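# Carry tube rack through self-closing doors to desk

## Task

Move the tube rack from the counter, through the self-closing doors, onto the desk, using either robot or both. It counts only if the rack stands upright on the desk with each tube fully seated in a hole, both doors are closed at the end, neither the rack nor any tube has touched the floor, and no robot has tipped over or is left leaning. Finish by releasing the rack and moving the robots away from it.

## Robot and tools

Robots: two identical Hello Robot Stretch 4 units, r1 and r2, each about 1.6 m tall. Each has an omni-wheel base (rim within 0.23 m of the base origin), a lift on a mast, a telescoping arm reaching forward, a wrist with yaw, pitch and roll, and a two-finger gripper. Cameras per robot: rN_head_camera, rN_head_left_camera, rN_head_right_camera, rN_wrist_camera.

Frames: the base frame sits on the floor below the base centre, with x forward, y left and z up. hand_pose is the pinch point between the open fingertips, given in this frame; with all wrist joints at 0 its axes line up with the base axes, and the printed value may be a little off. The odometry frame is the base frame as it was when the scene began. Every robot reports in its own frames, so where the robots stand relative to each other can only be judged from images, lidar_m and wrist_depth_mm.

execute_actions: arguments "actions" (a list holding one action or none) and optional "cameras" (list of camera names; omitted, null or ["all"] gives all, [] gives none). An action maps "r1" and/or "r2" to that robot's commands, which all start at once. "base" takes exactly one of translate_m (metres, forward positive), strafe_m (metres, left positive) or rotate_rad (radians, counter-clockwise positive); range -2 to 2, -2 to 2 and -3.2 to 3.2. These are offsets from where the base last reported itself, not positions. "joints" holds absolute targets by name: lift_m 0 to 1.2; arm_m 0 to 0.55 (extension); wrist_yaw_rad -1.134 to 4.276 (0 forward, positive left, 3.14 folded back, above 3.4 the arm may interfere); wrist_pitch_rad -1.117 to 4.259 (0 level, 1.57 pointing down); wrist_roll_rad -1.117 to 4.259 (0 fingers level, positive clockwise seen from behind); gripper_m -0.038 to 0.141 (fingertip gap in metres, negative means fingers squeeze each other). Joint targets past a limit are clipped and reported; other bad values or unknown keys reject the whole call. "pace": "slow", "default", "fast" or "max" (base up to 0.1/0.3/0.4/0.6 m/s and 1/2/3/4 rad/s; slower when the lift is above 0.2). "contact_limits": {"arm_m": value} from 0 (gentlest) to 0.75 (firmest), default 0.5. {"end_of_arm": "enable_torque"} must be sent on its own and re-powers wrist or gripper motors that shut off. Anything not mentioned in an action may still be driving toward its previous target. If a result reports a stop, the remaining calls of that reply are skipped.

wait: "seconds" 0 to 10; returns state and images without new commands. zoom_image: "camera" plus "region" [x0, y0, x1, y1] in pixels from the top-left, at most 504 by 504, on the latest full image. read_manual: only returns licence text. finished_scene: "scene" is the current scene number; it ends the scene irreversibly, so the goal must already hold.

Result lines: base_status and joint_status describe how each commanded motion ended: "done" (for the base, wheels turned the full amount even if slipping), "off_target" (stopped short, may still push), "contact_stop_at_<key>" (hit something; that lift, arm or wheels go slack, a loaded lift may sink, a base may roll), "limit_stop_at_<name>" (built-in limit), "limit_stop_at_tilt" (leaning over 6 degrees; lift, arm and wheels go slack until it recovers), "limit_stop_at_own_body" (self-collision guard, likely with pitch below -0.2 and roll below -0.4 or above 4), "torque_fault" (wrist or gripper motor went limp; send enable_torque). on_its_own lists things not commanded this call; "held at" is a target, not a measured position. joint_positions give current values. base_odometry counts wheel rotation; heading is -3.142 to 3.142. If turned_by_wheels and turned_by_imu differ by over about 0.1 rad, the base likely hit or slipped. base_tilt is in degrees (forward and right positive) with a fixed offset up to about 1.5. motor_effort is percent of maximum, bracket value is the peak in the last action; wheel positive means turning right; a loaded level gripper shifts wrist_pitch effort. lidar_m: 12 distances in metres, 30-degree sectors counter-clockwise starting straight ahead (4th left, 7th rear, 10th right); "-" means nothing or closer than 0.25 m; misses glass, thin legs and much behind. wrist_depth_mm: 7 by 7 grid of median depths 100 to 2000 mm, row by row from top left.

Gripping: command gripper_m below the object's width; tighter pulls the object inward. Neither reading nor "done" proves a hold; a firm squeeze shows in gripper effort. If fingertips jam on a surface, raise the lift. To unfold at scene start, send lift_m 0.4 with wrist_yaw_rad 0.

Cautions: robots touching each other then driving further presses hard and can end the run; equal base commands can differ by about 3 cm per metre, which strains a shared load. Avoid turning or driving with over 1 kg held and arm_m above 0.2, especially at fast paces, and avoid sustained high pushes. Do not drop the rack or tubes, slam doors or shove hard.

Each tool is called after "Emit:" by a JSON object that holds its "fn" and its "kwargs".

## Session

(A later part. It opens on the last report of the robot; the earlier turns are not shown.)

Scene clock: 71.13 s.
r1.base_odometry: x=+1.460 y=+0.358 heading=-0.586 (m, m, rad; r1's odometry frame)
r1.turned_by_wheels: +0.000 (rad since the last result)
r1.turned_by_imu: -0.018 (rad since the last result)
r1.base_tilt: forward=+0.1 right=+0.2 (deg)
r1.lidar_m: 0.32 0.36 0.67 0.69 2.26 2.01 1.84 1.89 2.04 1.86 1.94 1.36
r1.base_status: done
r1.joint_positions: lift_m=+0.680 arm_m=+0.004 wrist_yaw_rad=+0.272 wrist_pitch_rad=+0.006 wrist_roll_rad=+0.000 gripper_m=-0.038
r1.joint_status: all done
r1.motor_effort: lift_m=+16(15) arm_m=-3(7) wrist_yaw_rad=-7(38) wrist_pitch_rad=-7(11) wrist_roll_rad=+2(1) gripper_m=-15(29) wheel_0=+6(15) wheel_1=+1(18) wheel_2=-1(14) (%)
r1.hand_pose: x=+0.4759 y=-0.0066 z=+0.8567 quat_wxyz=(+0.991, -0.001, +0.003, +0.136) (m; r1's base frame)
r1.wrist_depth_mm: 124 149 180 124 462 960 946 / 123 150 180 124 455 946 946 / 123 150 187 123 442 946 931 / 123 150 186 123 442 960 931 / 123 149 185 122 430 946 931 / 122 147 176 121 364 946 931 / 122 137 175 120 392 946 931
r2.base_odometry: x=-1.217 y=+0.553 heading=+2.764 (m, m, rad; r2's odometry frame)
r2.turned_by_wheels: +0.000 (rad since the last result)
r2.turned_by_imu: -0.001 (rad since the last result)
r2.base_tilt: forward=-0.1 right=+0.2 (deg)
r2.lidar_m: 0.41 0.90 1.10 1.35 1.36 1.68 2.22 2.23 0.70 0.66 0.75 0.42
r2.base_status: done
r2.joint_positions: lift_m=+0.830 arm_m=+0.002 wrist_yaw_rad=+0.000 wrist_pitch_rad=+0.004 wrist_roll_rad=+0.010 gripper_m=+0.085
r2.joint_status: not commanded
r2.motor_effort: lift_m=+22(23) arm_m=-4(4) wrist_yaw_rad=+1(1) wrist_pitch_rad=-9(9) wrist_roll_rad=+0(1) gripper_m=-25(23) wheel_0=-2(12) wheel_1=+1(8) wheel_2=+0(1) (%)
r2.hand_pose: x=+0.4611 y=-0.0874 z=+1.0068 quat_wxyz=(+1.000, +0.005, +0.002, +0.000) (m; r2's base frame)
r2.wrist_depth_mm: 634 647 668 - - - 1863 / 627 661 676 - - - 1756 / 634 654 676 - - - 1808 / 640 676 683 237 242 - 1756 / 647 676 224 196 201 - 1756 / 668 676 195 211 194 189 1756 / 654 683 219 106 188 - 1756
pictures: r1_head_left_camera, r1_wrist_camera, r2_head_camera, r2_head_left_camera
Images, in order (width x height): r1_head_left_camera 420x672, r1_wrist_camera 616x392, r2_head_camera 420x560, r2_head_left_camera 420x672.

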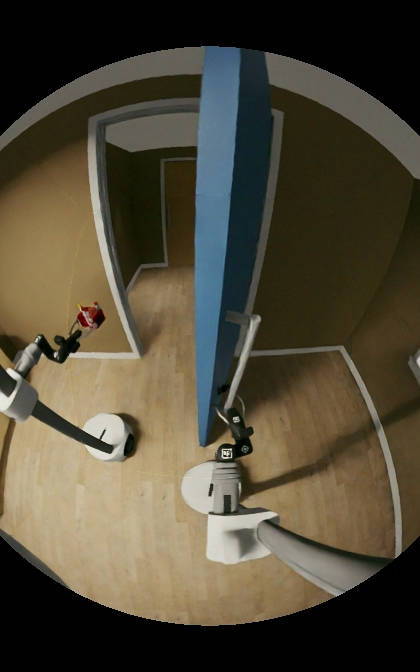

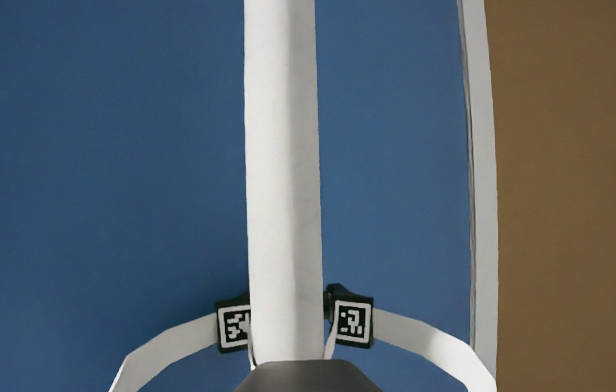

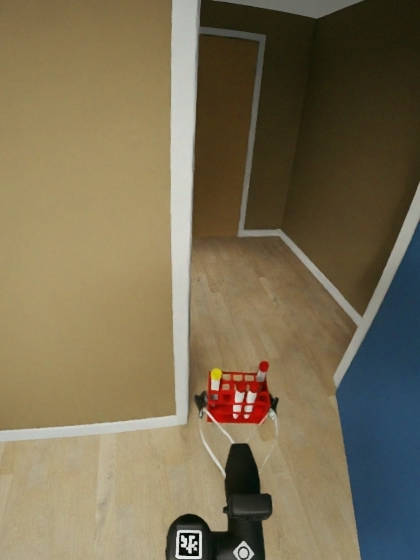

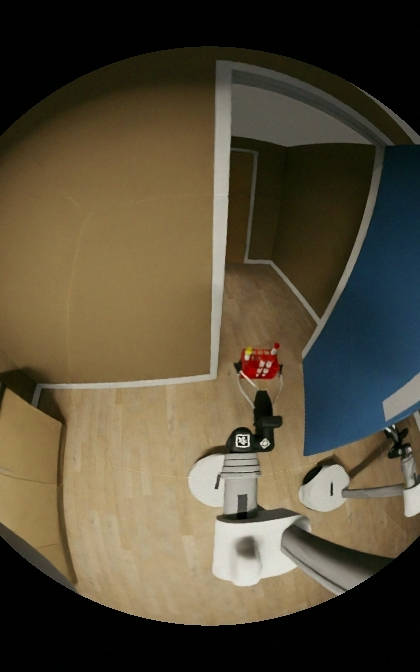

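Emit:
{"fn": "execute_actions", "kwargs": {"actions": [{"r2":{"base":{"rotate_rad":-0.27},"pace":"default"},"r1":{"base":{"translate_m":-0.04},"pace":"slow"}}], "cameras": ["r2_head_camera"]}}

Emit:
{"fn": "execute_actions", "kwargs": {"actions": [{"r2":{"base":{"translate_m":0.6},"pace":"default"}}], "cameras": ["r2_head_camera","r2_head_left_camera","r1_wrist_camera"]}}

Scene clock: 73.70 s.
r1.base_odometry: x=+1.427 y=+0.380 heading=-0.585 (m, m, rad; r1's odometry frame)
r1.turned_by_wheels: +0.000 (rad since the last result)
r1.turned_by_imu: +0.000 (rad since the last result)
r1.base_tilt: forward=+0.2 right=+0.1 (deg)
r1.lidar_m: 0.37 0.41 0.67 0.72 2.24 1.97 1.79 1.86 2.06 1.87 1.96 1.38
r1.base_status: done
r1.joint_positions: lift_m=+0.680 arm_m=+0.004 wrist_yaw_rad=+0.273 wrist_pitch_rad=+0.006 wrist_roll_rad=+0.000 gripper_m=-0.037
r1.joint_status: not commanded
r1.motor_effort: lift_m=+16(16) arm_m=-4(4) wrist_yaw_rad=-9(36) wrist_pitch_rad=-7(7) wrist_roll_rad=+1(2) gripper_m=-15(20) wheel_0=+2(5) wheel_1=-3(2) wheel_2=+2(10) (%)
r1.hand_pose: x=+0.4759 y=-0.0065 z=+0.8568 quat_wxyz=(+0.991, -0.001, +0.003, +0.136) (m; r1's base frame)
r1.wrist_depth_mm: 151 177 220 248 530 991 976 / 151 177 220 173 512 991 976 / 152 177 221 172 504 991 976 / 150 177 220 170 496 991 976 / 152 176 228 169 496 976 976 / 153 174 185 168 418 1008 976 / 150 156 212 164 418 976 960
r2.base_odometry: x=-1.217 y=+0.553 heading=+2.494 (m, m, rad; r2's odometry frame)
r2.turned_by_wheels: -0.270 (rad since the last result)
r2.turned_by_imu: -0.273 (rad since the last result)
r2.base_tilt: forward=-0.1 right=+0.2 (deg)
r2.lidar_m: 0.41 0.89 0.98 1.38 1.35 1.43 2.27 2.21 2.32 0.68 0.71 0.42
r2.base_status: done
r2.joint_positions: lift_m=+0.830 arm_m=+0.002 wrist_yaw_rad=+0.000 wrist_pitch_rad=+0.004 wrist_roll_rad=+0.010 gripper_m=+0.085
r2.joint_status: not commanded
r2.motor_effort: lift_m=+22(22) arm_m=-4(4) wrist_yaw_rad=+1(1) wrist_pitch_rad=-9(9) wrist_roll_rad=+0(0) gripper_m=-24(25) wheel_0=+2(6) wheel_1=-2(6) wheel_2=-1(5) (%)
r2.hand_pose: x=+0.4611 y=-0.0874 z=+1.0068 quat_wxyz=(+1.000, +0.005, +0.002, +0.000) (m; r2's base frame)
r2.wrist_depth_mm: 609 - - - - 1118 788 / 615 - - - - 1118 778 / 627 - - - - 1118 768 / 627 - - 237 243 1078 768 / 634 715 224 196 207 991 759 / 634 661 195 213 195 189 750 / 647 1808 218 107 188 1008 750
pictures: r2_head_camera
Images, in order (width x height): r2_head_camera 420x560.

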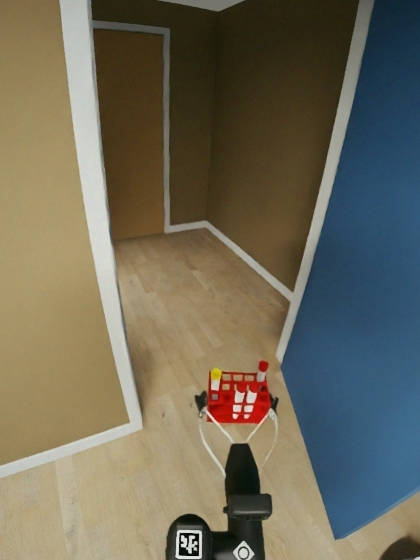

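Scene clock: 77.17 s.
r1.base_odometry: x=+1.427 y=+0.380 heading=-0.585 (m, m, rad; r1's odometry frame)
r1.turned_by_wheels: +0.000 (rad since the last result)
r1.turned_by_imu: -0.001 (rad since the last result)
r1.base_tilt: forward=+0.1 right=+0.1 (deg)
r1.lidar_m: 0.39 0.39 0.97 2.18 2.24 1.98 1.82 1.85 2.02 1.87 1.89 1.42
r1.base_status: not commanded
r1.joint_positions: lift_m=+0.680 arm_m=+0.004 wrist_yaw_rad=+0.275 wrist_pitch_rad=+0.006 wrist_roll_rad=+0.000 gripper_m=-0.037
r1.joint_status: not commanded
r1.on_its_own: wrist_yaw_rad is at rest, and its effort (-15) is outside its rest range (-13 to +13)
r1.motor_effort: lift_m=+16(15) arm_m=-4(3) wrist_yaw_rad=-15(15) wrist_pitch_rad=-7(7) wrist_roll_rad=+2(1) gripper_m=-18(19) wheel_0=+2(2) wheel_1=-3(3) wheel_2=+2(2) (%)
r1.hand_pose: x=+0.4759 y=-0.0057 z=+0.8568 quat_wxyz=(+0.991, -0.001, +0.003, +0.137) (m; r1's base frame)
r1.wrist_depth_mm: 153 178 223 324 525 1008 976 / 153 179 221 319 517 976 960 / 153 179 222 174 504 976 976 / 153 179 221 172 496 991 976 / 153 178 228 170 492 976 976 / 154 176 186 169 452 991 976 / 152 157 215 164 418 976 976
r2.base_odometry: x=-1.696 y=+0.915 heading=+2.494 (m, m, rad; r2's odometry frame)
r2.turned_by_wheels: +0.000 (rad since the last result)
r2.turned_by_imu: -0.002 (rad since the last result)
r2.base_tilt: forward=-0.1 right=+0.2 (deg)
r2.lidar_m: 0.45 0.40 0.40 0.60 1.63 1.74 2.82 2.75 0.65 0.60 0.61 0.44
r2.base_status: done
r2.joint_positions: lift_m=+0.830 arm_m=+0.002 wrist_yaw_rad=+0.000 wrist_pitch_rad=+0.004 wrist_roll_rad=+0.010 gripper_m=+0.085
r2.joint_status: not commanded
r2.motor_effort: lift_m=+22(22) arm_m=-4(4) wrist_yaw_rad=+0(0) wrist_pitch_rad=-10(9) wrist_roll_rad=+0(0) gripper_m=-25(26) wheel_0=+2(10) wheel_1=-1(5) wheel_2=+0(9) (%)
r2.hand_pose: x=+0.4611 y=-0.0874 z=+1.0068 quat_wxyz=(+1.000, +0.005, +0.002, +0.000) (m; r2's base frame)
r2.wrist_depth_mm: - - - - 1863 1397 1182 / - - - - 1921 1397 1160 / - - - - 1661 1430 1138 / - - - - 243 1430 1160 / - - 224 197 200 1366 1160 / - - 195 201 195 189 1160 / 1921 1863 218 106 188 1397 1182
pictures: r1_wrist_camera, r2_head_camera, r2_head_left_camera
Images, in order (width x height): r1_wrist_camera 616x392, r2_head_camera 420x560, r2_head_left_camera 420x672.

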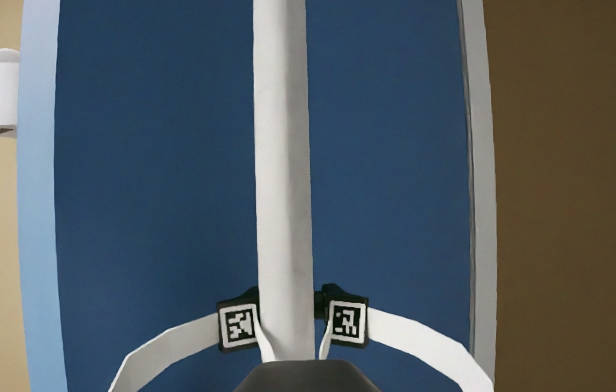

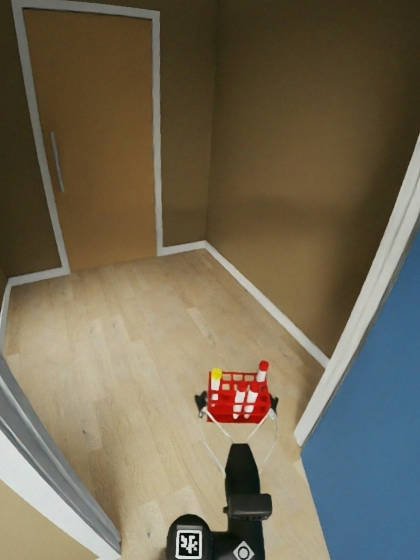

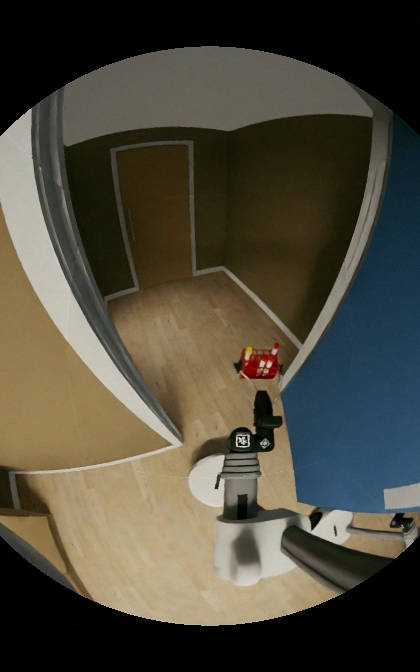

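Emit:
{"fn": "zoom_image", "kwargs": {"camera": "r2_head_camera", "region": [0, 0, 230, 300]}}

Region (0, 0, 230, 300) of r2_head_camera's 420x560 image, scaled by 1.680, with more detail than that image has; it fills the left 386 columns of this view, and the rest is white.

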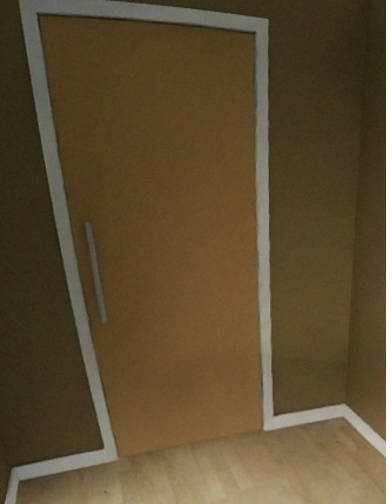

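Emit:
{"fn": "execute_actions", "kwargs": {"actions": [{"r2":{"base":{"strafe_m":-0.33},"joints":{"wrist_yaw_rad":2.75},"pace":"default"}}], "cameras": ["r2_wrist_camera","r2_head_left_camera","r1_head_left_camera"]}}

Scene clock: 81.77 s.
r1.base_odometry: x=+1.427 y=+0.380 heading=-0.585 (m, m, rad; r1's odometry frame)
r1.turned_by_wheels: +0.000 (rad since the last result)
r1.turned_by_imu: -0.001 (rad since the last result)
r1.base_tilt: forward=+0.2 right=+0.2 (deg)
r1.lidar_m: 0.37 0.40 1.73 2.17 2.25 1.97 1.79 1.86 2.06 1.86 1.91 1.42
r1.base_status: not commanded
r1.joint_positions: lift_m=+0.680 arm_m=+0.004 wrist_yaw_rad=+0.275 wrist_pitch_rad=+0.006 wrist_roll_rad=+0.000 gripper_m=-0.037
r1.joint_status: not commanded
r1.on_its_own: wrist_yaw_rad is at rest, and its effort (-16) is outside its rest range (-13 to +13)
r1.motor_effort: lift_m=+16(16) arm_m=-3(4) wrist_yaw_rad=-16(15) wrist_pitch_rad=-7(7) wrist_roll_rad=+1(1) gripper_m=-16(15) wheel_0=+2(2) wheel_1=-3(3) wheel_2=+2(2) (%)
r1.hand_pose: x=+0.4759 y=-0.0057 z=+0.8568 quat_wxyz=(+0.991, -0.001, +0.003, +0.137) (m; r1's base frame)
r1.wrist_depth_mm: 153 178 221 320 525 991 976 / 153 179 222 319 512 991 960 / 153 179 223 174 500 1008 960 / 152 178 220 172 496 1008 976 / 153 177 227 170 492 1008 976 / 153 175 186 170 449 976 976 / 151 157 214 164 415 976 976
r2.base_odometry: x=-1.496 y=+1.178 heading=+2.494 (m, m, rad; r2's odometry frame)
r2.turned_by_wheels: +0.000 (rad since the last result)
r2.turned_by_imu: +0.000 (rad since the last result)
r2.base_tilt: forward=-0.2 right=+0.2 (deg)
r2.lidar_m: 1.71 2.82 0.67 0.26 1.91 2.06 2.67 0.62 0.30 0.27 0.28 0.38
r2.base_status: done
r2.joint_positions: lift_m=+0.830 arm_m=+0.002 wrist_yaw_rad=+2.750 wrist_pitch_rad=+0.004 wrist_roll_rad=+0.010 gripper_m=+0.085
r2.joint_status: all done
r2.motor_effort: lift_m=+22(22) arm_m=-4(4) wrist_yaw_rad=+2(6) wrist_pitch_rad=-10(9) wrist_roll_rad=+0(0) gripper_m=-24(23) wheel_0=+1(8) wheel_1=+0(8) wheel_2=+0(0) (%)
r2.hand_pose: x=-0.0606 y=+0.1910 z=+1.0068 quat_wxyz=(+0.195, -0.001, +0.005, +0.981) (m; r2's base frame)
r2.wrist_depth_mm: 254 - - - - - - / 165 - - - - - - / 186 - - - - - - / - - - 238 241 - - / - - 224 196 201 1708 1576 / - - 195 202 195 189 1537 / 1921 1921 218 106 187 1808 1537
pictures: r1_head_left_camera, r2_head_left_camera, r2_wrist_camera
Images, in order (width x height): r1_head_left_camera 420x672, r2_head_left_camera 420x672, r2_wrist_camera 616x392.

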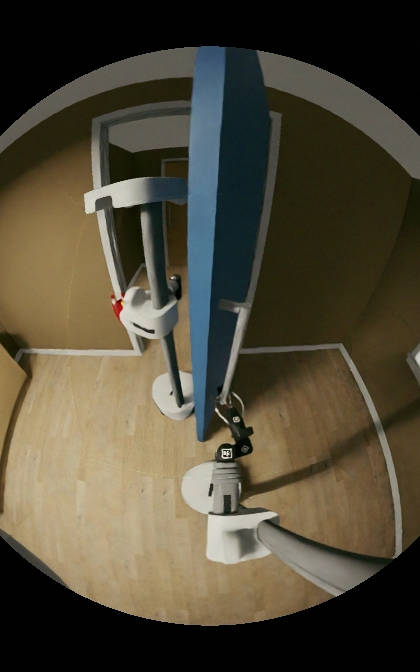

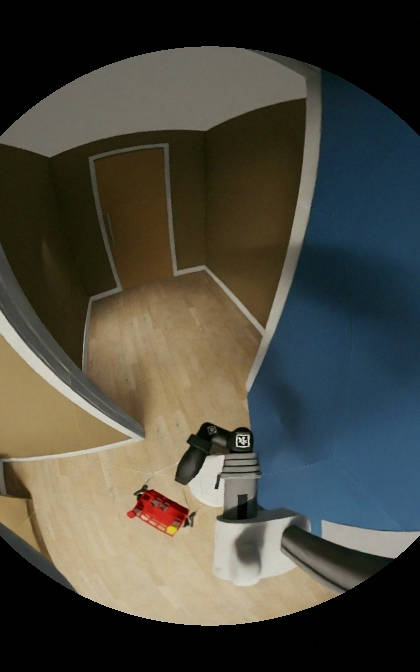

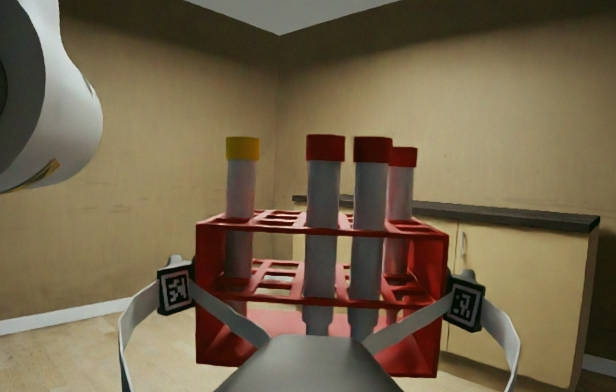

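Emit:
{"fn": "execute_actions", "kwargs": {"actions": [{"r2":{"base":{"translate_m":-0.13},"pace":"default"},"r1":{"joints":{"gripper_m":0.05}}}], "cameras": ["r1_wrist_camera","r1_head_camera"]}}

Scene clock: 83.97 s.
r1.base_odometry: x=+1.427 y=+0.381 heading=-0.585 (m, m, rad; r1's odometry frame)
r1.turned_by_wheels: +0.000 (rad since the last result)
r1.turned_by_imu: +0.000 (rad since the last result)
r1.base_tilt: forward=+0.1 right=+0.2 (deg)
r1.lidar_m: 0.40 0.41 0.65 2.19 2.24 1.94 1.82 1.84 2.05 1.86 1.92 1.41
r1.base_status: not commanded
r1.joint_positions: lift_m=+0.680 arm_m=+0.004 wrist_yaw_rad=+0.276 wrist_pitch_rad=+0.006 wrist_roll_rad=+0.000 gripper_m=+0.050
r1.joint_status: all done
r1.on_its_own: wrist_yaw_rad is at rest, and its effort (-16) is outside its rest range (-13 to +13)
r1.motor_effort: lift_m=+16(16) arm_m=-4(4) wrist_yaw_rad=-16(32) wrist_pitch_rad=-6(7) wrist_roll_rad=+0(1) gripper_m=-5(22) wheel_0=+3(3) wheel_1=-2(3) wheel_2=+3(3) (%)
r1.hand_pose: x=+0.4759 y=-0.0055 z=+0.8568 quat_wxyz=(+0.990, -0.001, +0.003, +0.138) (m; r1's base frame)
r1.wrist_depth_mm: 173 206 183 359 564 991 976 / 171 206 183 357 559 991 960 / 172 206 182 357 549 991 976 / 171 206 181 351 539 976 960 / 170 205 183 351 530 976 991 / 169 202 179 347 196 1008 976 / 169 187 183 160 492 991 976
r2.base_odometry: x=-1.393 y=+1.100 heading=+2.494 (m, m, rad; r2's odometry frame)
r2.turned_by_wheels: +0.000 (rad since the last result)
r2.turned_by_imu: +0.000 (rad since the last result)
r2.base_tilt: forward=-0.1 right=+0.2 (deg)
r2.lidar_m: 0.98 2.89 0.71 0.25 1.85 1.99 2.55 0.53 0.29 0.26 0.28 0.40
r2.base_status: done
r2.joint_positions: lift_m=+0.830 arm_m=+0.002 wrist_yaw_rad=+2.750 wrist_pitch_rad=+0.004 wrist_roll_rad=+0.010 gripper_m=+0.085
r2.joint_status: not commanded
r2.motor_effort: lift_m=+22(22) arm_m=-4(4) wrist_yaw_rad=+0(1) wrist_pitch_rad=-9(10) wrist_roll_rad=+0(0) gripper_m=-22(24) wheel_0=+0(8) wheel_1=-1(5) wheel_2=-2(11) (%)
r2.hand_pose: x=-0.0607 y=+0.1909 z=+1.0068 quat_wxyz=(+0.195, -0.001, +0.005, +0.981) (m; r2's base frame)
r2.wrist_depth_mm: 253 - - - - - - / 165 - - - - - - / 185 - - - - - - / - - - - 243 - - / - - 224 197 202 1661 1499 / - - 195 201 194 189 1464 / 1921 1921 218 106 188 1708 1499
pictures: r1_head_camera, r1_wrist_camera
Images, in order (width x height): r1_head_camera 420x560, r1_wrist_camera 616x392.

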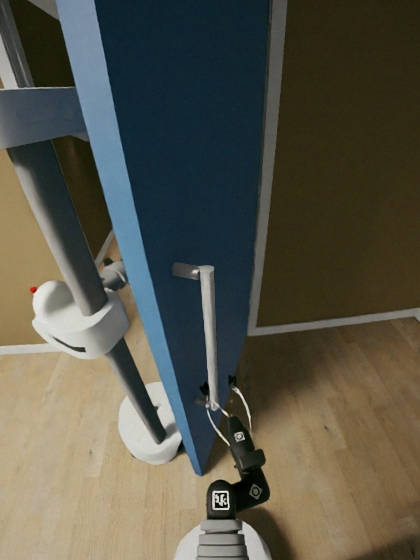

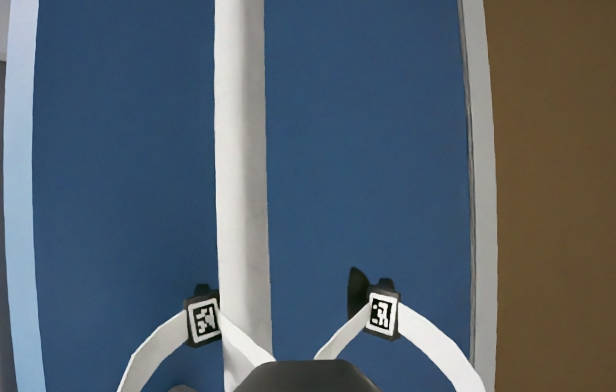

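Emit:
{"fn": "execute_actions", "kwargs": {"actions": [{"r2":{"base":{"strafe_m":-0.07},"pace":"slow"}}], "cameras": ["r1_wrist_camera","r1_head_camera"]}}

Scene clock: 86.10 s.
r1.base_odometry: x=+1.427 y=+0.381 heading=-0.585 (m, m, rad; r1's odometry frame)
r1.turned_by_wheels: +0.000 (rad since the last result)
r1.turned_by_imu: -0.001 (rad since the last result)
r1.base_tilt: forward=+0.2 right=+0.3 (deg)
r1.lidar_m: 0.38 0.38 1.70 2.16 2.24 1.98 1.80 1.85 2.05 1.89 1.92 1.43
r1.base_status: not commanded
r1.joint_positions: lift_m=+0.680 arm_m=+0.004 wrist_yaw_rad=+0.276 wrist_pitch_rad=+0.006 wrist_roll_rad=+0.000 gripper_m=+0.050
r1.joint_status: not commanded
r1.on_its_own: wrist_yaw_rad is at rest, and its effort (-16) is outside its rest range (-13 to +13)
r1.motor_effort: lift_m=+15(15) arm_m=-3(4) wrist_yaw_rad=-16(17) wrist_pitch_rad=-7(7) wrist_roll_rad=+1(0) gripper_m=-1(4) wheel_0=+3(3) wheel_1=-2(2) wheel_2=+3(3) (%)
r1.hand_pose: x=+0.4759 y=-0.0056 z=+0.8568 quat_wxyz=(+0.991, -0.001, +0.003, +0.137) (m; r1's base frame)
r1.wrist_depth_mm: 173 206 183 359 574 991 960 / 172 206 182 357 554 991 960 / 172 206 182 353 544 991 960 / 172 206 181 353 539 991 976 / 170 204 182 351 539 976 976 / 169 202 180 347 196 991 976 / 170 188 182 160 492 1008 976
r2.base_odometry: x=-1.351 y=+1.156 heading=+2.494 (m, m, rad; r2's odometry frame)
r2.turned_by_wheels: +0.000 (rad since the last result)
r2.turned_by_imu: +0.000 (rad since the last result)
r2.base_tilt: forward=-0.1 right=+0.2 (deg)
r2.lidar_m: 0.71 2.97 0.79 0.25 1.91 2.06 2.51 0.49 0.25 - 0.25 0.27
r2.base_status: done
r2.joint_positions: lift_m=+0.830 arm_m=+0.002 wrist_yaw_rad=+2.750 wrist_pitch_rad=+0.004 wrist_roll_rad=+0.010 gripper_m=+0.085
r2.joint_status: not commanded
r2.motor_effort: lift_m=+22(22) arm_m=-4(4) wrist_yaw_rad=-1(0) wrist_pitch_rad=-10(9) wrist_roll_rad=+1(0) gripper_m=-25(25) wheel_0=+3(7) wheel_1=+0(5) wheel_2=-1(0) (%)
r2.hand_pose: x=-0.0607 y=+0.1909 z=+1.0068 quat_wxyz=(+0.195, -0.001, +0.005, +0.981) (m; r2's base frame)
r2.wrist_depth_mm: 253 - - - - - - / 165 - - - - - - / 186 - - - - - - / - - - - 242 - - / - - 224 196 201 1708 1537 / - - 195 202 195 189 1537 / 1921 1921 218 106 187 1756 1618
pictures: r1_head_camera, r1_wrist_camera
Images, in order (width x height): r1_head_camera 420x560, r1_wrist_camera 616x392.

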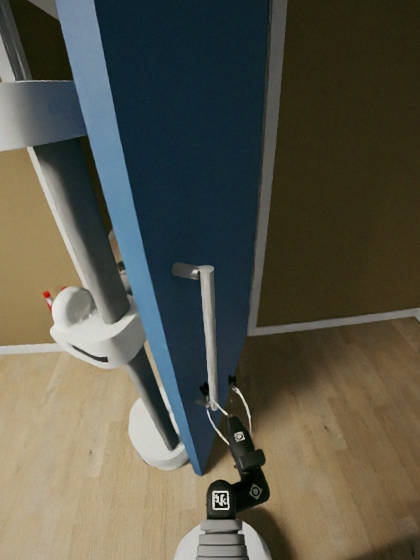

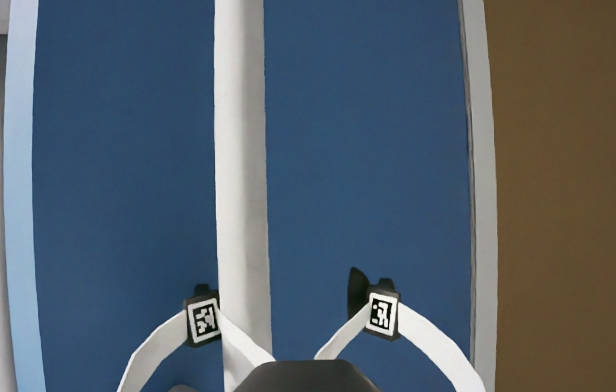

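Emit:
{"fn": "execute_actions", "kwargs": {"actions": [{"r2":{"base":{"strafe_m":-0.03},"pace":"slow"},"r1":{"joints":{"wrist_yaw_rad":0.35}}}], "cameras": ["r1_wrist_camera"]}}

Scene clock: 87.63 s.
r1.base_odometry: x=+1.427 y=+0.380 heading=-0.586 (m, m, rad; r1's odometry frame)
r1.turned_by_wheels: -0.001 (rad since the last result)
r1.turned_by_imu: -0.002 (rad since the last result)
r1.base_tilt: forward=+0.1 right=+0.1 (deg)
r1.lidar_m: 0.36 0.42 1.69 2.17 2.25 1.98 1.78 1.82 2.04 1.87 1.89 1.41
r1.base_status: not commanded
r1.joint_positions: lift_m=+0.680 arm_m=+0.004 wrist_yaw_rad=+0.343 wrist_pitch_rad=+0.006 wrist_roll_rad=+0.000 gripper_m=+0.050
r1.joint_status: all done
r1.on_its_own: wrist_yaw_rad is at rest, and its effort (+21) is outside its rest range (-13 to +13)
r1.motor_effort: lift_m=+16(16) arm_m=-4(3) wrist_yaw_rad=+21(23) wrist_pitch_rad=-7(8) wrist_roll_rad=+1(2) gripper_m=+0(4) wheel_0=-3(3) wheel_1=-2(2) wheel_2=-3(3) (%)
r1.hand_pose: x=+0.4756 y=+0.0146 z=+0.8568 quat_wxyz=(+0.985, -0.001, +0.003, +0.171) (m; r1's base frame)
r1.wrist_depth_mm: 162 171 217 167 442 960 946 / 163 172 217 166 427 904 931 / 163 172 216 167 424 878 931 / 163 172 216 167 424 842 946 / 165 170 214 167 415 831 946 / 166 169 192 168 195 831 946 / 165 162 203 144 384 842 917
r2.base_odometry: x=-1.333 y=+1.179 heading=+2.494 (m, m, rad; r2's odometry frame)
r2.turned_by_wheels: +0.000 (rad since the last result)
r2.turned_by_imu: +0.001 (rad since the last result)
r2.base_tilt: forward=-0.2 right=+0.2 (deg)
r2.lidar_m: 0.65 2.99 0.82 0.25 1.93 2.10 2.50 0.46 0.25 - 0.25 0.25
r2.base_status: done
r2.joint_positions: lift_m=+0.830 arm_m=+0.002 wrist_yaw_rad=+2.750 wrist_pitch_rad=+0.004 wrist_roll_rad=+0.010 gripper_m=+0.085
r2.joint_status: not commanded
r2.motor_effort: lift_m=+22(22) arm_m=-4(4) wrist_yaw_rad=+0(1) wrist_pitch_rad=-9(10) wrist_roll_rad=-1(1) gripper_m=-23(24) wheel_0=+7(17) wheel_1=-3(10) wheel_2=-1(3) (%)
r2.hand_pose: x=-0.0607 y=+0.1909 z=+1.0068 quat_wxyz=(+0.195, -0.001, +0.005, +0.981) (m; r2's base frame)
r2.wrist_depth_mm: 253 - - - - - - / 165 - - - - - - / 186 - - - - - - / - - - 238 242 - - / - - 223 196 202 1756 1537 / - - 195 202 194 189 1576 / 1921 1921 218 106 188 1808 1618
pictures: r1_wrist_camera
Images, in order (width x height): r1_wrist_camera 616x392.

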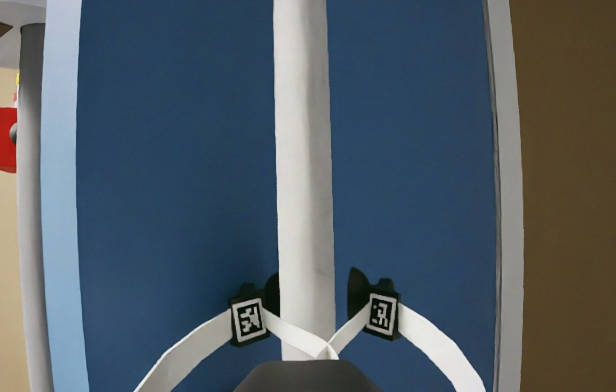

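Emit:
{"fn": "execute_actions", "kwargs": {"actions": [{"r1":{"base":{"translate_m":-0.12},"joints":{"wrist_yaw_rad":0.31},"pace":"slow"}}], "cameras": ["r1_wrist_camera","r1_head_left_camera"]}}

Scene clock: 90.43 s.
r1.base_odometry: x=+1.327 y=+0.447 heading=-0.586 (m, m, rad; r1's odometry frame)
r1.turned_by_wheels: +0.000 (rad since the last result)
r1.turned_by_imu: +0.000 (rad since the last result)
r1.base_tilt: forward=+0.1 right=+0.2 (deg)
r1.lidar_m: 0.49 0.54 1.87 2.17 2.23 1.85 1.68 1.72 2.04 1.88 1.94 1.55
r1.base_status: done
r1.joint_positions: lift_m=+0.680 arm_m=+0.004 wrist_yaw_rad=+0.310 wrist_pitch_rad=+0.006 wrist_roll_rad=+0.000 gripper_m=+0.050
r1.joint_status: all done
r1.motor_effort: lift_m=+16(15) arm_m=-3(3) wrist_yaw_rad=+1(23) wrist_pitch_rad=-7(7) wrist_roll_rad=+1(1) gripper_m=-3(1) wheel_0=-1(7) wheel_1=-2(5) wheel_2=+1(5) (%)
r1.hand_pose: x=+0.4759 y=+0.0047 z=+0.8568 quat_wxyz=(+0.988, -0.001, +0.003, +0.154) (m; r1's base frame)
r1.wrist_depth_mm: 332 340 281 338 585 1098 1060 / 397 373 283 334 574 1098 1060 / 559 384 283 334 564 1078 1078 / 1430 382 282 330 549 1098 1060 / 1397 382 279 330 549 1060 1060 / 1397 389 196 329 195 1078 1042 / 1397 368 276 145 508 1078 1078
r2.base_odometry: x=-1.333 y=+1.179 heading=+2.494 (m, m, rad; r2's odometry frame)
r2.turned_by_wheels: +0.000 (rad since the last result)
r2.turned_by_imu: -0.001 (rad since the last result)
r2.base_tilt: forward=-0.2 right=+0.2 (deg)
r2.lidar_m: 0.62 2.96 0.80 0.25 0.26 2.10 2.51 0.56 0.25 - 0.25 0.27
r2.base_status: not commanded
r2.joint_positions: lift_m=+0.830 arm_m=+0.002 wrist_yaw_rad=+2.750 wrist_pitch_rad=+0.004 wrist_roll_rad=+0.010 gripper_m=+0.085
r2.joint_status: not commanded
r2.motor_effort: lift_m=+22(22) arm_m=-4(4) wrist_yaw_rad=+3(3) wrist_pitch_rad=-9(8) wrist_roll_rad=+0(1) gripper_m=-24(24) wheel_0=+6(7) wheel_1=-3(3) wheel_2=-1(1) (%)
r2.hand_pose: x=-0.0607 y=+0.1909 z=+1.0068 quat_wxyz=(+0.195, -0.001, +0.005, +0.981) (m; r2's base frame)
r2.wrist_depth_mm: 253 - - - - - - / 165 - - - - - - / 185 - - - - - - / - - - - 242 - - / - - 224 196 200 1708 1576 / - - 195 200 193 189 1537 / 1921 1921 218 106 188 1863 1576
pictures: r1_head_left_camera, r1_wrist_camera
Images, in order (width x height): r1_head_left_camera 420x672, r1_wrist_camera 616x392.

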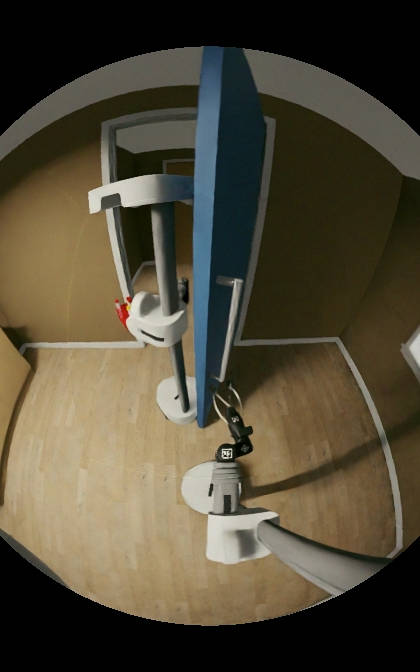

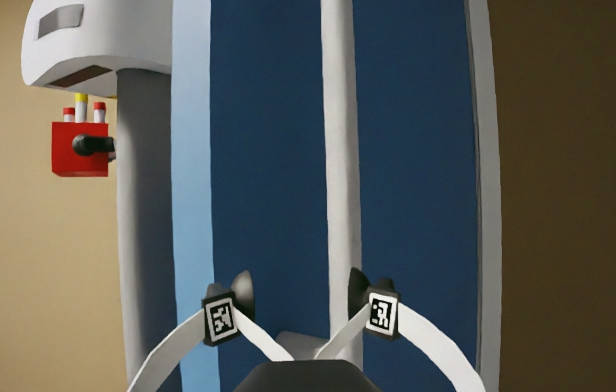

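Emit:
{"fn": "execute_actions", "kwargs": {"actions": [{"r1":{"base":{"translate_m":-0.22},"joints":{"lift_m":0.4},"pace":"fast"},"r2":{"base":{"strafe_m":-0.14},"pace":"slow"}}], "cameras": ["r2_head_left_camera"]}}

Emit:
{"fn": "execute_actions", "kwargs": {"actions": [{"r1":{"base":{"strafe_m":0.75},"joints":{"wrist_yaw_rad":3.1,"lift_m":0.25},"pace":"fast"}}], "cameras": ["r1_head_left_camera","r1_head_camera"]}}

Scene clock: 93.33 s.
r1.base_odometry: x=+1.144 y=+0.569 heading=-0.586 (m, m, rad; r1's odometry frame)
r1.turned_by_wheels: +0.000 (rad since the last result)
r1.turned_by_imu: +0.000 (rad since the last result)
r1.base_tilt: forward=+0.1 right=+0.2 (deg)
r1.lidar_m: 0.68 0.72 2.16 2.13 2.20 1.60 1.46 1.51 1.93 1.90 1.94 1.76
r1.base_status: done
r1.joint_positions: lift_m=+0.400 arm_m=+0.004 wrist_yaw_rad=+0.310 wrist_pitch_rad=+0.006 wrist_roll_rad=+0.000 gripper_m=+0.050
r1.joint_status: all done
r1.motor_effort: lift_m=+15(15) arm_m=-3(4) wrist_yaw_rad=+0(1) wrist_pitch_rad=-8(7) wrist_roll_rad=+1(1) gripper_m=-2(3) wheel_0=-1(6) wheel_1=-1(8) wheel_2=-1(12) (%)
r1.hand_pose: x=+0.4759 y=+0.0047 z=+0.5768 quat_wxyz=(+0.988, -0.001, +0.003, +0.154) (m; r1's base frame)
r1.wrist_depth_mm: 1661 1576 788 768 - 1281 1281 / 1661 1576 - - - 854 1281 / 1661 1618 - 535 - 1281 1255 / 1661 1576 - 525 - 1308 1255 / 1618 1537 - 521 - 1308 1255 / 1661 1576 196 517 196 1281 1255 / 1464 1397 1430 144 1430 1281 1229
r2.base_odometry: x=-1.248 y=+1.291 heading=+2.494 (m, m, rad; r2's odometry frame)
r2.turned_by_wheels: +0.000 (rad since the last result)
r2.turned_by_imu: +0.000 (rad since the last result)
r2.base_tilt: forward=-0.1 right=+0.2 (deg)
r2.lidar_m: 0.40 3.06 0.93 0.25 2.07 2.23 2.45 0.41 0.25 - 0.25 0.25
r2.base_status: done
r2.joint_positions: lift_m=+0.830 arm_m=+0.002 wrist_yaw_rad=+2.750 wrist_pitch_rad=+0.004 wrist_roll_rad=+0.010 gripper_m=+0.085
r2.joint_status: not commanded
r2.motor_effort: lift_m=+22(22) arm_m=-4(4) wrist_yaw_rad=+1(2) wrist_pitch_rad=-9(10) wrist_roll_rad=+0(0) gripper_m=-25(24) wheel_0=+4(10) wheel_1=-2(7) wheel_2=-1(2) (%)
r2.hand_pose: x=-0.0607 y=+0.1909 z=+1.0068 quat_wxyz=(+0.195, -0.001, +0.005, +0.981) (m; r2's base frame)
r2.wrist_depth_mm: 254 - - - - - - / 165 - - - - - - / 185 - - - - - - / - - - 238 242 - - / - - 224 196 201 1863 1661 / - - 195 200 194 189 1661 / 1921 1921 218 106 188 1921 1708
pictures: r2_head_left_camera
Images, in order (width x height): r2_head_left_camera 420x672.

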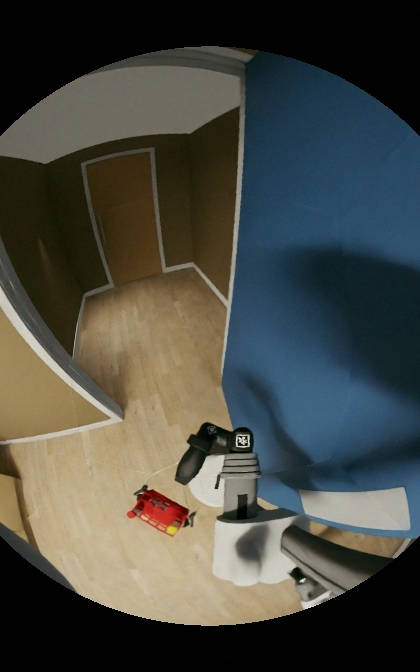

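Scene clock: 96.43 s.
r1.base_odometry: x=+1.559 y=+1.193 heading=-0.586 (m, m, rad; r1's odometry frame)
r1.turned_by_wheels: +0.000 (rad since the last result)
r1.turned_by_imu: +0.000 (rad since the last result)
r1.base_tilt: forward=+0.1 right=+0.2 (deg)
r1.lidar_m: 1.54 1.61 1.49 1.39 1.43 1.67 1.54 1.56 2.05 2.65 0.99 0.86
r1.base_status: done
r1.joint_positions: lift_m=+0.250 arm_m=+0.004 wrist_yaw_rad=+3.100 wrist_pitch_rad=+0.006 wrist_roll_rad=+0.000 gripper_m=+0.050
r1.joint_status: all done
r1.motor_effort: lift_m=+15(16) arm_m=-3(3) wrist_yaw_rad=+1(6) wrist_pitch_rad=-7(7) wrist_roll_rad=+1(1) gripper_m=-4(5) wheel_0=+1(12) wheel_1=-1(7) wheel_2=+0(2) (%)
r1.hand_pose: x=-0.1101 y=+0.0994 z=+0.4268 quat_wxyz=(+0.021, -0.003, +0.000, +1.000) (m; r1's base frame)
r1.wrist_depth_mm: - 142 1576 1708 1808 1921 1983 / - 142 1661 1708 1756 1808 1863 / - 132 234 1618 1808 1808 1921 / 111 141 297 1708 1756 1808 1863 / 1499 1537 1661 1708 1756 1808 1863 / 1537 1537 197 1618 196 1576 1499 / 1160 1118 1118 144 1078 1025 1078
r2.base_odometry: x=-1.248 y=+1.291 heading=+2.494 (m, m, rad; r2's odometry frame)
r2.turned_by_wheels: +0.000 (rad since the last result)
r2.turned_by_imu: +0.000 (rad since the last result)
r2.base_tilt: forward=-0.1 right=+0.2 (deg)
r2.lidar_m: 0.45 3.04 0.92 0.25 0.25 0.89 0.87 2.37 0.25 - 0.25 0.25
r2.base_status: not commanded
r2.joint_positions: lift_m=+0.830 arm_m=+0.002 wrist_yaw_rad=+2.750 wrist_pitch_rad=+0.004 wrist_roll_rad=+0.010 gripper_m=+0.085
r2.joint_status: not commanded
r2.motor_effort: lift_m=+22(22) arm_m=-4(4) wrist_yaw_rad=+2(1) wrist_pitch_rad=-9(10) wrist_roll_rad=+0(0) gripper_m=-24(25) wheel_0=+4(4) wheel_1=-2(2) wheel_2=-1(2) (%)
r2.hand_pose: x=-0.0607 y=+0.1909 z=+1.0068 quat_wxyz=(+0.195, -0.001, +0.005, +0.981) (m; r2's base frame)
r2.wrist_depth_mm: 253 - 1138 - - - - / 165 - - - - - - / 185 - - - - - - / - - - 238 242 - - / - - 224 196 202 1808 1661 / - 1182 195 201 194 189 1661 / 1921 1863 217 106 188 1921 1708
pictures: r1_head_camera, r1_head_left_camera
Images, in order (width x height): r1_head_camera 420x560, r1_head_left_camera 420x672.

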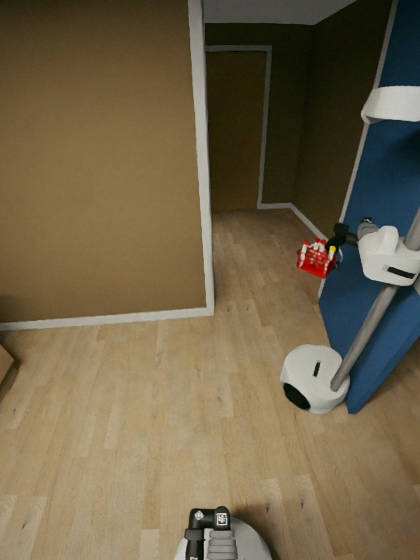

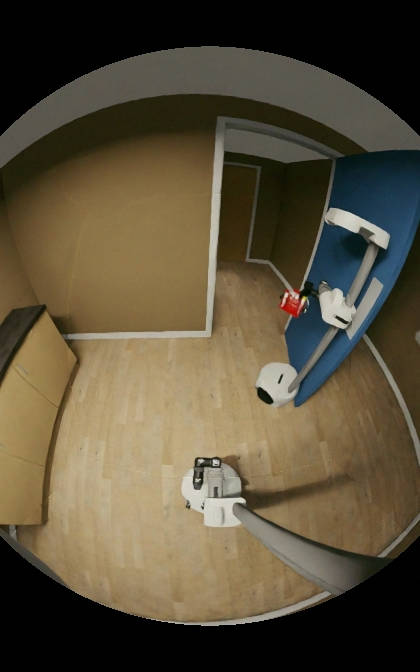

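Emit:
{"fn": "execute_actions", "kwargs": {"actions": [{"r1":{"base":{"translate_m":0.9},"joints":{"lift_m":0.2},"pace":"fast"}}], "cameras": []}}

Emit:
{"fn": "execute_actions", "kwargs": {"actions": [{"r1":{"base":{"rotate_rad":-0.52},"pace":"fast"}}], "cameras": ["r1_head_left_camera","r1_head_camera"]}}

Scene clock: 100.67 s.
r1.base_odometry: x=+2.309 y=+0.695 heading=-0.586 (m, m, rad; r1's odometry frame)
r1.turned_by_wheels: +0.000 (rad since the last result)
r1.turned_by_imu: -0.004 (rad since the last result)
r1.base_tilt: forward=+0.3 right=+0.3 (deg)
r1.lidar_m: 0.66 0.68 0.91 1.46 1.51 1.97 2.42 2.47 0.47 0.30 0.41 2.08
r1.base_status: done
r1.joint_positions: lift_m=+0.200 arm_m=+0.004 wrist_yaw_rad=+3.100 wrist_pitch_rad=+0.006 wrist_roll_rad=+0.000 gripper_m=+0.050
r1.joint_status: all done
r1.motor_effort: lift_m=+16(16) arm_m=-3(4) wrist_yaw_rad=+0(1) wrist_pitch_rad=-6(6) wrist_roll_rad=+1(1) gripper_m=-2(1) wheel_0=+0(8) wheel_1=+0(5) wheel_2=+1(12) (%)
r1.hand_pose: x=-0.1101 y=+0.0994 z=+0.3768 quat_wxyz=(+0.021, -0.003, +0.000, +1.000) (m; r1's base frame)
r1.wrist_depth_mm: - 143 - - - - - / - 141 - - - - - / - 131 233 - - - 1661 / 111 142 298 - - - 1756 / - - - - - - 1756 / 1537 1537 198 1537 196 1464 1366 / 1042 976 1008 144 976 931 976
r2.base_odometry: x=-1.248 y=+1.291 heading=+2.494 (m, m, rad; r2's odometry frame)
r2.turned_by_wheels: +0.000 (rad since the last result)
r2.turned_by_imu: -0.001 (rad since the last result)
r2.base_tilt: forward=-0.1 right=+0.2 (deg)
r2.lidar_m: 0.45 3.04 0.94 0.25 0.25 2.24 2.46 2.35 0.25 - 0.25 0.25
r2.base_status: not commanded
r2.joint_positions: lift_m=+0.830 arm_m=+0.002 wrist_yaw_rad=+2.750 wrist_pitch_rad=+0.004 wrist_roll_rad=+0.010 gripper_m=+0.085
r2.joint_status: not commanded
r2.motor_effort: lift_m=+22(22) arm_m=-4(4) wrist_yaw_rad=+1(2) wrist_pitch_rad=-9(10) wrist_roll_rad=+1(0) gripper_m=-24(23) wheel_0=+4(4) wheel_1=-2(2) wheel_2=-2(1) (%)
r2.hand_pose: x=-0.0607 y=+0.1909 z=+1.0068 quat_wxyz=(+0.195, -0.001, +0.005, +0.981) (m; r2's base frame)
r2.wrist_depth_mm: 253 - - - - - - / 165 - - - - - - / 186 - - - 492 - - / - - - 238 243 - - / - - 224 196 202 1863 1661 / - - 195 200 194 189 1661 / 1921 1863 217 106 188 1921 1708
pictures: none
No camera images: the call's "cameras" was empty. Leave "cameras" out to get every camera's image.

Scene clock: 101.80 s.
r1.base_odometry: x=+2.309 y=+0.695 heading=-1.106 (m, m, rad; r1's odometry frame)
r1.turned_by_wheels: -0.520 (rad since the last result)
r1.turned_by_imu: -0.527 (rad since the last result)
r1.base_tilt: forward=+0.1 right=+0.0 (deg)
r1.lidar_m: 2.08 0.67 0.69 0.91 1.44 1.48 1.97 2.42 2.45 0.45 0.29 0.40
r1.base_status: done
r1.joint_positions: lift_m=+0.200 arm_m=+0.004 wrist_yaw_rad=+3.100 wrist_pitch_rad=+0.006 wrist_roll_rad=+0.000 gripper_m=+0.050
r1.joint_status: not commanded
r1.motor_effort: lift_m=+16(15) arm_m=-4(4) wrist_yaw_rad=+0(0) wrist_pitch_rad=-7(6) wrist_roll_rad=+1(0) gripper_m=-2(4) wheel_0=+0(6) wheel_1=-1(10) wheel_2=-2(9) (%)
r1.hand_pose: x=-0.1101 y=+0.0994 z=+0.3768 quat_wxyz=(+0.021, -0.003, +0.000, +1.000) (m; r1's base frame)
r1.wrist_depth_mm: - 142 - - - - 1808 / - 141 - - - 1537 1281 / - 132 233 - 1863 1499 1308 / 110 141 298 - 1863 1499 1281 / - - - - 1863 1499 1281 / 1537 1576 196 1499 196 1430 1281 / 1025 976 991 145 976 931 960
r2.base_odometry: x=-1.248 y=+1.291 heading=+2.494 (m, m, rad; r2's odometry frame)
r2.turned_by_wheels: +0.000 (rad since the last result)
r2.turned_by_imu: +0.000 (rad since the last result)
r2.base_tilt: forward=-0.1 right=+0.2 (deg)
r2.lidar_m: 0.45 3.05 0.93 0.25 0.25 2.24 2.44 2.38 0.25 - 0.25 0.25
r2.base_status: not commanded
r2.joint_positions: lift_m=+0.830 arm_m=+0.002 wrist_yaw_rad=+2.750 wrist_pitch_rad=+0.004 wrist_roll_rad=+0.010 gripper_m=+0.085
r2.joint_status: not commanded
r2.motor_effort: lift_m=+22(22) arm_m=-4(4) wrist_yaw_rad=+1(2) wrist_pitch_rad=-9(9) wrist_roll_rad=+0(0) gripper_m=-24(23) wheel_0=+4(4) wheel_1=-2(2) wheel_2=-1(1) (%)
r2.hand_pose: x=-0.0607 y=+0.1909 z=+1.0068 quat_wxyz=(+0.195, -0.001, +0.005, +0.981) (m; r2's base frame)
r2.wrist_depth_mm: 253 - - - - - - / 165 - - - - - - / 185 - - - 544 - - / - - - 237 242 - - / - - 224 196 202 1921 1661 / - - 195 200 194 189 1661 / 1983 1921 218 106 188 1921 1661
pictures: r1_head_camera, r1_head_left_camera
Images, in order (width x height): r1_head_camera 420x560, r1_head_left_camera 420x672.

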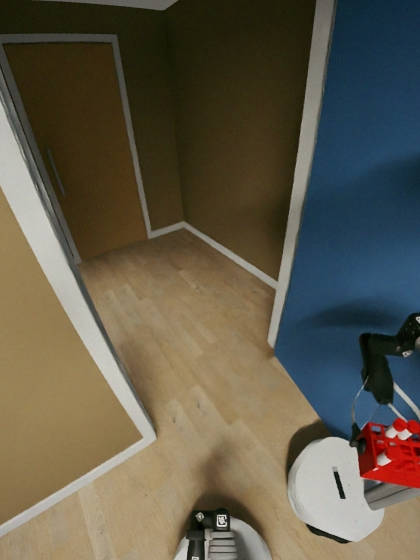

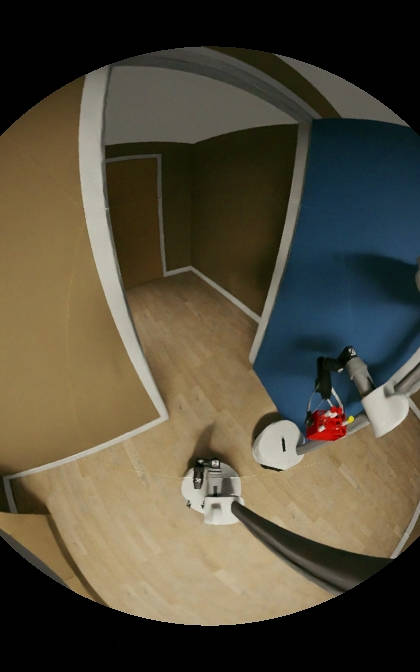

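Emit:
{"fn": "execute_actions", "kwargs": {"actions": [{"r1":{"base":{"translate_m":0.45},"pace":"default"}}], "cameras": ["r1_head_left_camera","r1_head_camera"]}}

Scene clock: 105.30 s.
r1.base_odometry: x=+2.510 y=+0.293 heading=-1.106 (m, m, rad; r1's odometry frame)
r1.turned_by_wheels: +0.000 (rad since the last result)
r1.turned_by_imu: -0.002 (rad since the last result)
r1.base_tilt: forward=+0.1 right=+0.2 (deg)
r1.lidar_m: 1.74 2.61 0.36 0.41 0.96 1.77 2.31 2.78 0.29 0.35 0.62 0.71
r1.base_status: done
r1.joint_positions: lift_m=+0.200 arm_m=+0.004 wrist_yaw_rad=+3.100 wrist_pitch_rad=+0.006 wrist_roll_rad=+0.000 gripper_m=+0.050
r1.joint_status: not commanded
r1.motor_effort: lift_m=+16(15) arm_m=-4(4) wrist_yaw_rad=+1(1) wrist_pitch_rad=-7(6) wrist_roll_rad=+1(1) gripper_m=-3(0) wheel_0=-1(6) wheel_1=+1(5) wheel_2=+2(10) (%)
r1.hand_pose: x=-0.1101 y=+0.0994 z=+0.3768 quat_wxyz=(+0.021, -0.003, +0.000, +1.000) (m; r1's base frame)
r1.wrist_depth_mm: - 142 - - - - - / - 142 - - - - 1537 / - 132 234 - - 1756 1499 / 110 141 297 - - 1756 1537 / - - - - - 1756 1537 / 1537 1537 196 1537 196 1430 1336 / 1025 991 976 145 976 931 960
r2.base_odometry: x=-1.248 y=+1.291 heading=+2.494 (m, m, rad; r2's odometry frame)
r2.turned_by_wheels: +0.000 (rad since the last result)
r2.turned_by_imu: +0.000 (rad since the last result)
r2.base_tilt: forward=-0.2 right=+0.2 (deg)
r2.lidar_m: 0.45 0.50 0.32 0.25 0.25 2.24 2.45 2.38 0.25 - 0.25 0.25
r2.base_status: not commanded
r2.joint_positions: lift_m=+0.830 arm_m=+0.002 wrist_yaw_rad=+2.750 wrist_pitch_rad=+0.004 wrist_roll_rad=+0.010 gripper_m=+0.085
r2.joint_status: not commanded
r2.motor_effort: lift_m=+22(22) arm_m=-4(4) wrist_yaw_rad=+0(2) wrist_pitch_rad=-8(9) wrist_roll_rad=+1(0) gripper_m=-23(21) wheel_0=+4(4) wheel_1=-2(2) wheel_2=-1(1) (%)
r2.hand_pose: x=-0.0607 y=+0.1909 z=+1.0068 quat_wxyz=(+0.195, -0.001, +0.005, +0.981) (m; r2's base frame)
r2.wrist_depth_mm: 253 - - - - - - / 164 - - - - - - / 186 - - - - - - / - - - 238 242 - - / - - 224 196 202 1863 1661 / - - 195 200 194 189 1661 / 1921 1921 218 106 188 1921 1756
pictures: r1_head_camera, r1_head_left_camera
Images, in order (width x height): r1_head_camera 420x560, r1_head_left_camera 420x672.

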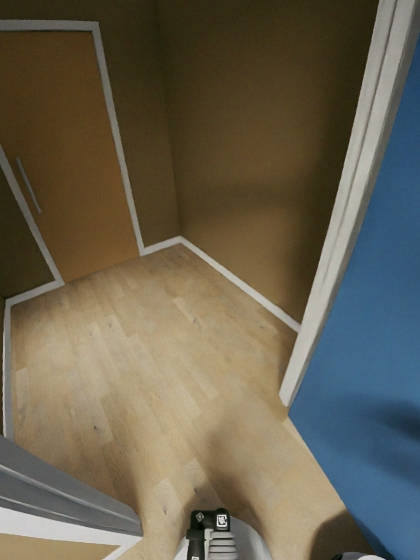

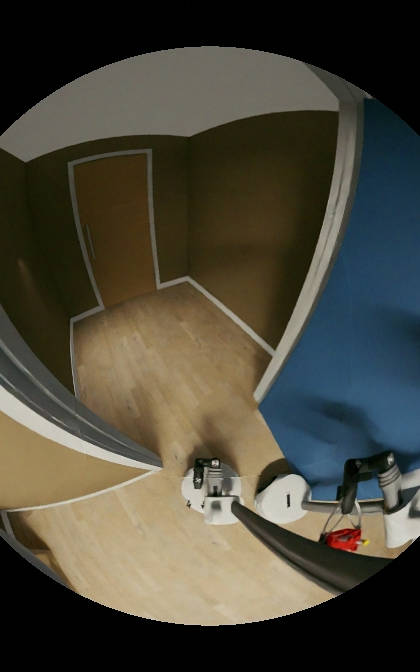

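Emit:
{"fn": "execute_actions", "kwargs": {"actions": [{"r1":{"base":{"translate_m":0.38},"pace":"fast"}}], "cameras": []}}

Emit:
{"fn": "execute_actions", "kwargs": {"actions": [{"r1":{"base":{"rotate_rad":0.62},"pace":"fast"}}], "cameras": ["r1_head_left_camera","r1_head_camera"]}}

Scene clock: 107.93 s.
r1.base_odometry: x=+2.681 y=-0.047 heading=-1.106 (m, m, rad; r1's odometry frame)
r1.turned_by_wheels: +0.000 (rad since the last result)
r1.turned_by_imu: -0.002 (rad since the last result)
r1.base_tilt: forward=+0.0 right=+0.1 (deg)
r1.lidar_m: 1.44 2.30 1.56 1.04 0.41 2.00 2.61 0.53 0.50 0.47 0.48 0.57
r1.base_status: done
r1.joint_positions: lift_m=+0.200 arm_m=+0.004 wrist_yaw_rad=+3.100 wrist_pitch_rad=+0.006 wrist_roll_rad=+0.000 gripper_m=+0.050
r1.joint_status: not commanded
r1.motor_effort: lift_m=+15(16) arm_m=-4(3) wrist_yaw_rad=+1(0) wrist_pitch_rad=-7(7) wrist_roll_rad=+1(1) gripper_m=-3(0) wheel_0=+1(6) wheel_1=-1(9) wheel_2=+2(12) (%)
r1.hand_pose: x=-0.1101 y=+0.0994 z=+0.3768 quat_wxyz=(+0.021, -0.003, +0.000, +1.000) (m; r1's base frame)
r1.wrist_depth_mm: - 142 - - - - 379 / - 141 - - - - 387 / - 132 233 - - 1983 389 / 111 141 298 - - 1983 389 / - - - - - - 1708 / 1499 1576 197 1576 196 1397 1255 / 676 976 1008 144 991 917 387
r2.base_odometry: x=-1.248 y=+1.291 heading=+2.494 (m, m, rad; r2's odometry frame)
r2.turned_by_wheels: +0.000 (rad since the last result)
r2.turned_by_imu: +0.000 (rad since the last result)
r2.base_tilt: forward=-0.2 right=+0.2 (deg)
r2.lidar_m: 0.42 0.54 0.56 0.26 0.25 2.21 2.42 2.38 0.25 - 0.25 0.25
r2.base_status: not commanded
r2.joint_positions: lift_m=+0.830 arm_m=+0.002 wrist_yaw_rad=+2.750 wrist_pitch_rad=+0.004 wrist_roll_rad=+0.010 gripper_m=+0.085
r2.joint_status: not commanded
r2.motor_effort: lift_m=+22(22) arm_m=-4(3) wrist_yaw_rad=+3(0) wrist_pitch_rad=-9(9) wrist_roll_rad=+0(0) gripper_m=-24(22) wheel_0=+4(4) wheel_1=-2(2) wheel_2=-1(1) (%)
r2.hand_pose: x=-0.0607 y=+0.1909 z=+1.0068 quat_wxyz=(+0.195, -0.001, +0.005, +0.981) (m; r2's base frame)
r2.wrist_depth_mm: 253 - - - - - - / 165 - - - - - - / 186 - - - - - - / - - - 238 243 - - / - - 224 196 202 1863 1708 / - - 195 201 194 189 1708 / 1983 1863 217 106 188 1921 1661
pictures: none
No camera images: the call's "cameras" was empty. Leave "cameras" out to get every camera's image.

Scene clock: 109.13 s.
r1.base_odometry: x=+2.681 y=-0.047 heading=-0.486 (m, m, rad; r1's odometry frame)
r1.turned_by_wheels: +0.620 (rad since the last result)
r1.turned_by_imu: +0.628 (rad since the last result)
r1.base_tilt: forward=-0.1 right=+0.2 (deg)
r1.lidar_m: 2.33 1.36 0.44 0.41 2.02 2.85 0.51 0.49 0.49 0.47 1.14 1.55
r1.base_status: done
r1.joint_positions: lift_m=+0.200 arm_m=+0.004 wrist_yaw_rad=+3.100 wrist_pitch_rad=+0.006 wrist_roll_rad=+0.000 gripper_m=+0.050
r1.joint_status: not commanded
r1.motor_effort: lift_m=+16(16) arm_m=-4(4) wrist_yaw_rad=+0(1) wrist_pitch_rad=-7(7) wrist_roll_rad=+1(1) gripper_m=-1(1) wheel_0=-1(8) wheel_1=-1(10) wheel_2=+0(7) (%)
r1.hand_pose: x=-0.1101 y=+0.0994 z=+0.3768 quat_wxyz=(+0.021, -0.003, +0.000, +1.000) (m; r1's base frame)
r1.wrist_depth_mm: - 142 - - - - - / - 141 - - - - - / - 132 233 - - - - / 111 141 298 - - - - / 661 917 - - - - - / 715 798 197 1576 196 1430 1336 / 707 647 661 144 991 917 976
r2.base_odometry: x=-1.248 y=+1.291 heading=+2.494 (m, m, rad; r2's odometry frame)
r2.turned_by_wheels: +0.000 (rad since the last result)
r2.turned_by_imu: +0.000 (rad since the last result)
r2.base_tilt: forward=-0.1 right=+0.2 (deg)
r2.lidar_m: 0.45 0.54 0.58 0.25 0.26 2.23 2.44 2.37 0.25 - 0.25 0.25
r2.base_status: not commanded
r2.joint_positions: lift_m=+0.830 arm_m=+0.002 wrist_yaw_rad=+2.750 wrist_pitch_rad=+0.004 wrist_roll_rad=+0.010 gripper_m=+0.085
r2.joint_status: not commanded
r2.motor_effort: lift_m=+22(22) arm_m=-4(4) wrist_yaw_rad=+1(0) wrist_pitch_rad=-10(9) wrist_roll_rad=+0(0) gripper_m=-24(23) wheel_0=+4(4) wheel_1=-2(2) wheel_2=-1(1) (%)
r2.hand_pose: x=-0.0607 y=+0.1909 z=+1.0068 quat_wxyz=(+0.195, -0.001, +0.005, +0.981) (m; r2's base frame)
r2.wrist_depth_mm: 253 - - - - - - / 165 - - - - - - / 186 - - - - - - / - - - 238 241 - - / - - 223 196 202 1808 1661 / - - 195 200 193 189 1708 / 1983 1921 217 106 188 1921 1708
pictures: r1_head_camera, r1_head_left_camera
Images, in order (width x height): r1_head_camera 420x560, r1_head_left_camera 420x672.

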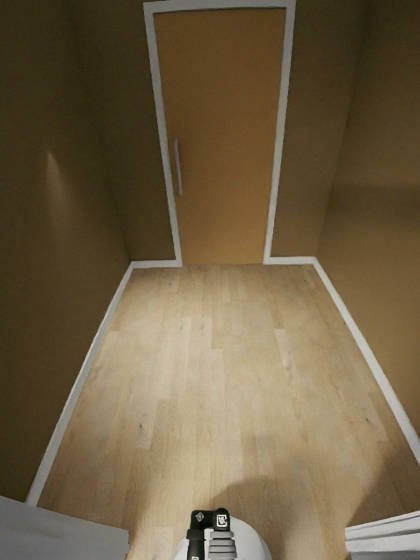

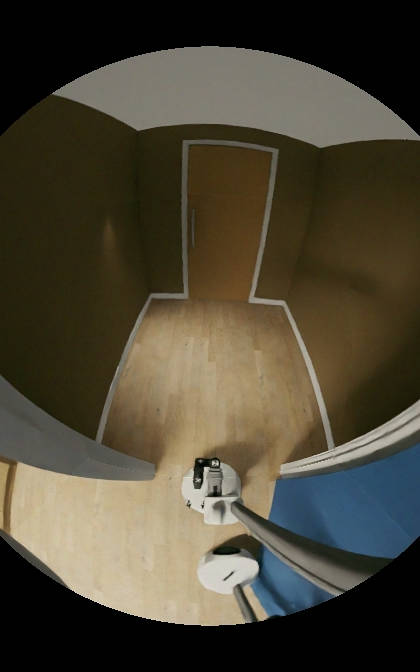

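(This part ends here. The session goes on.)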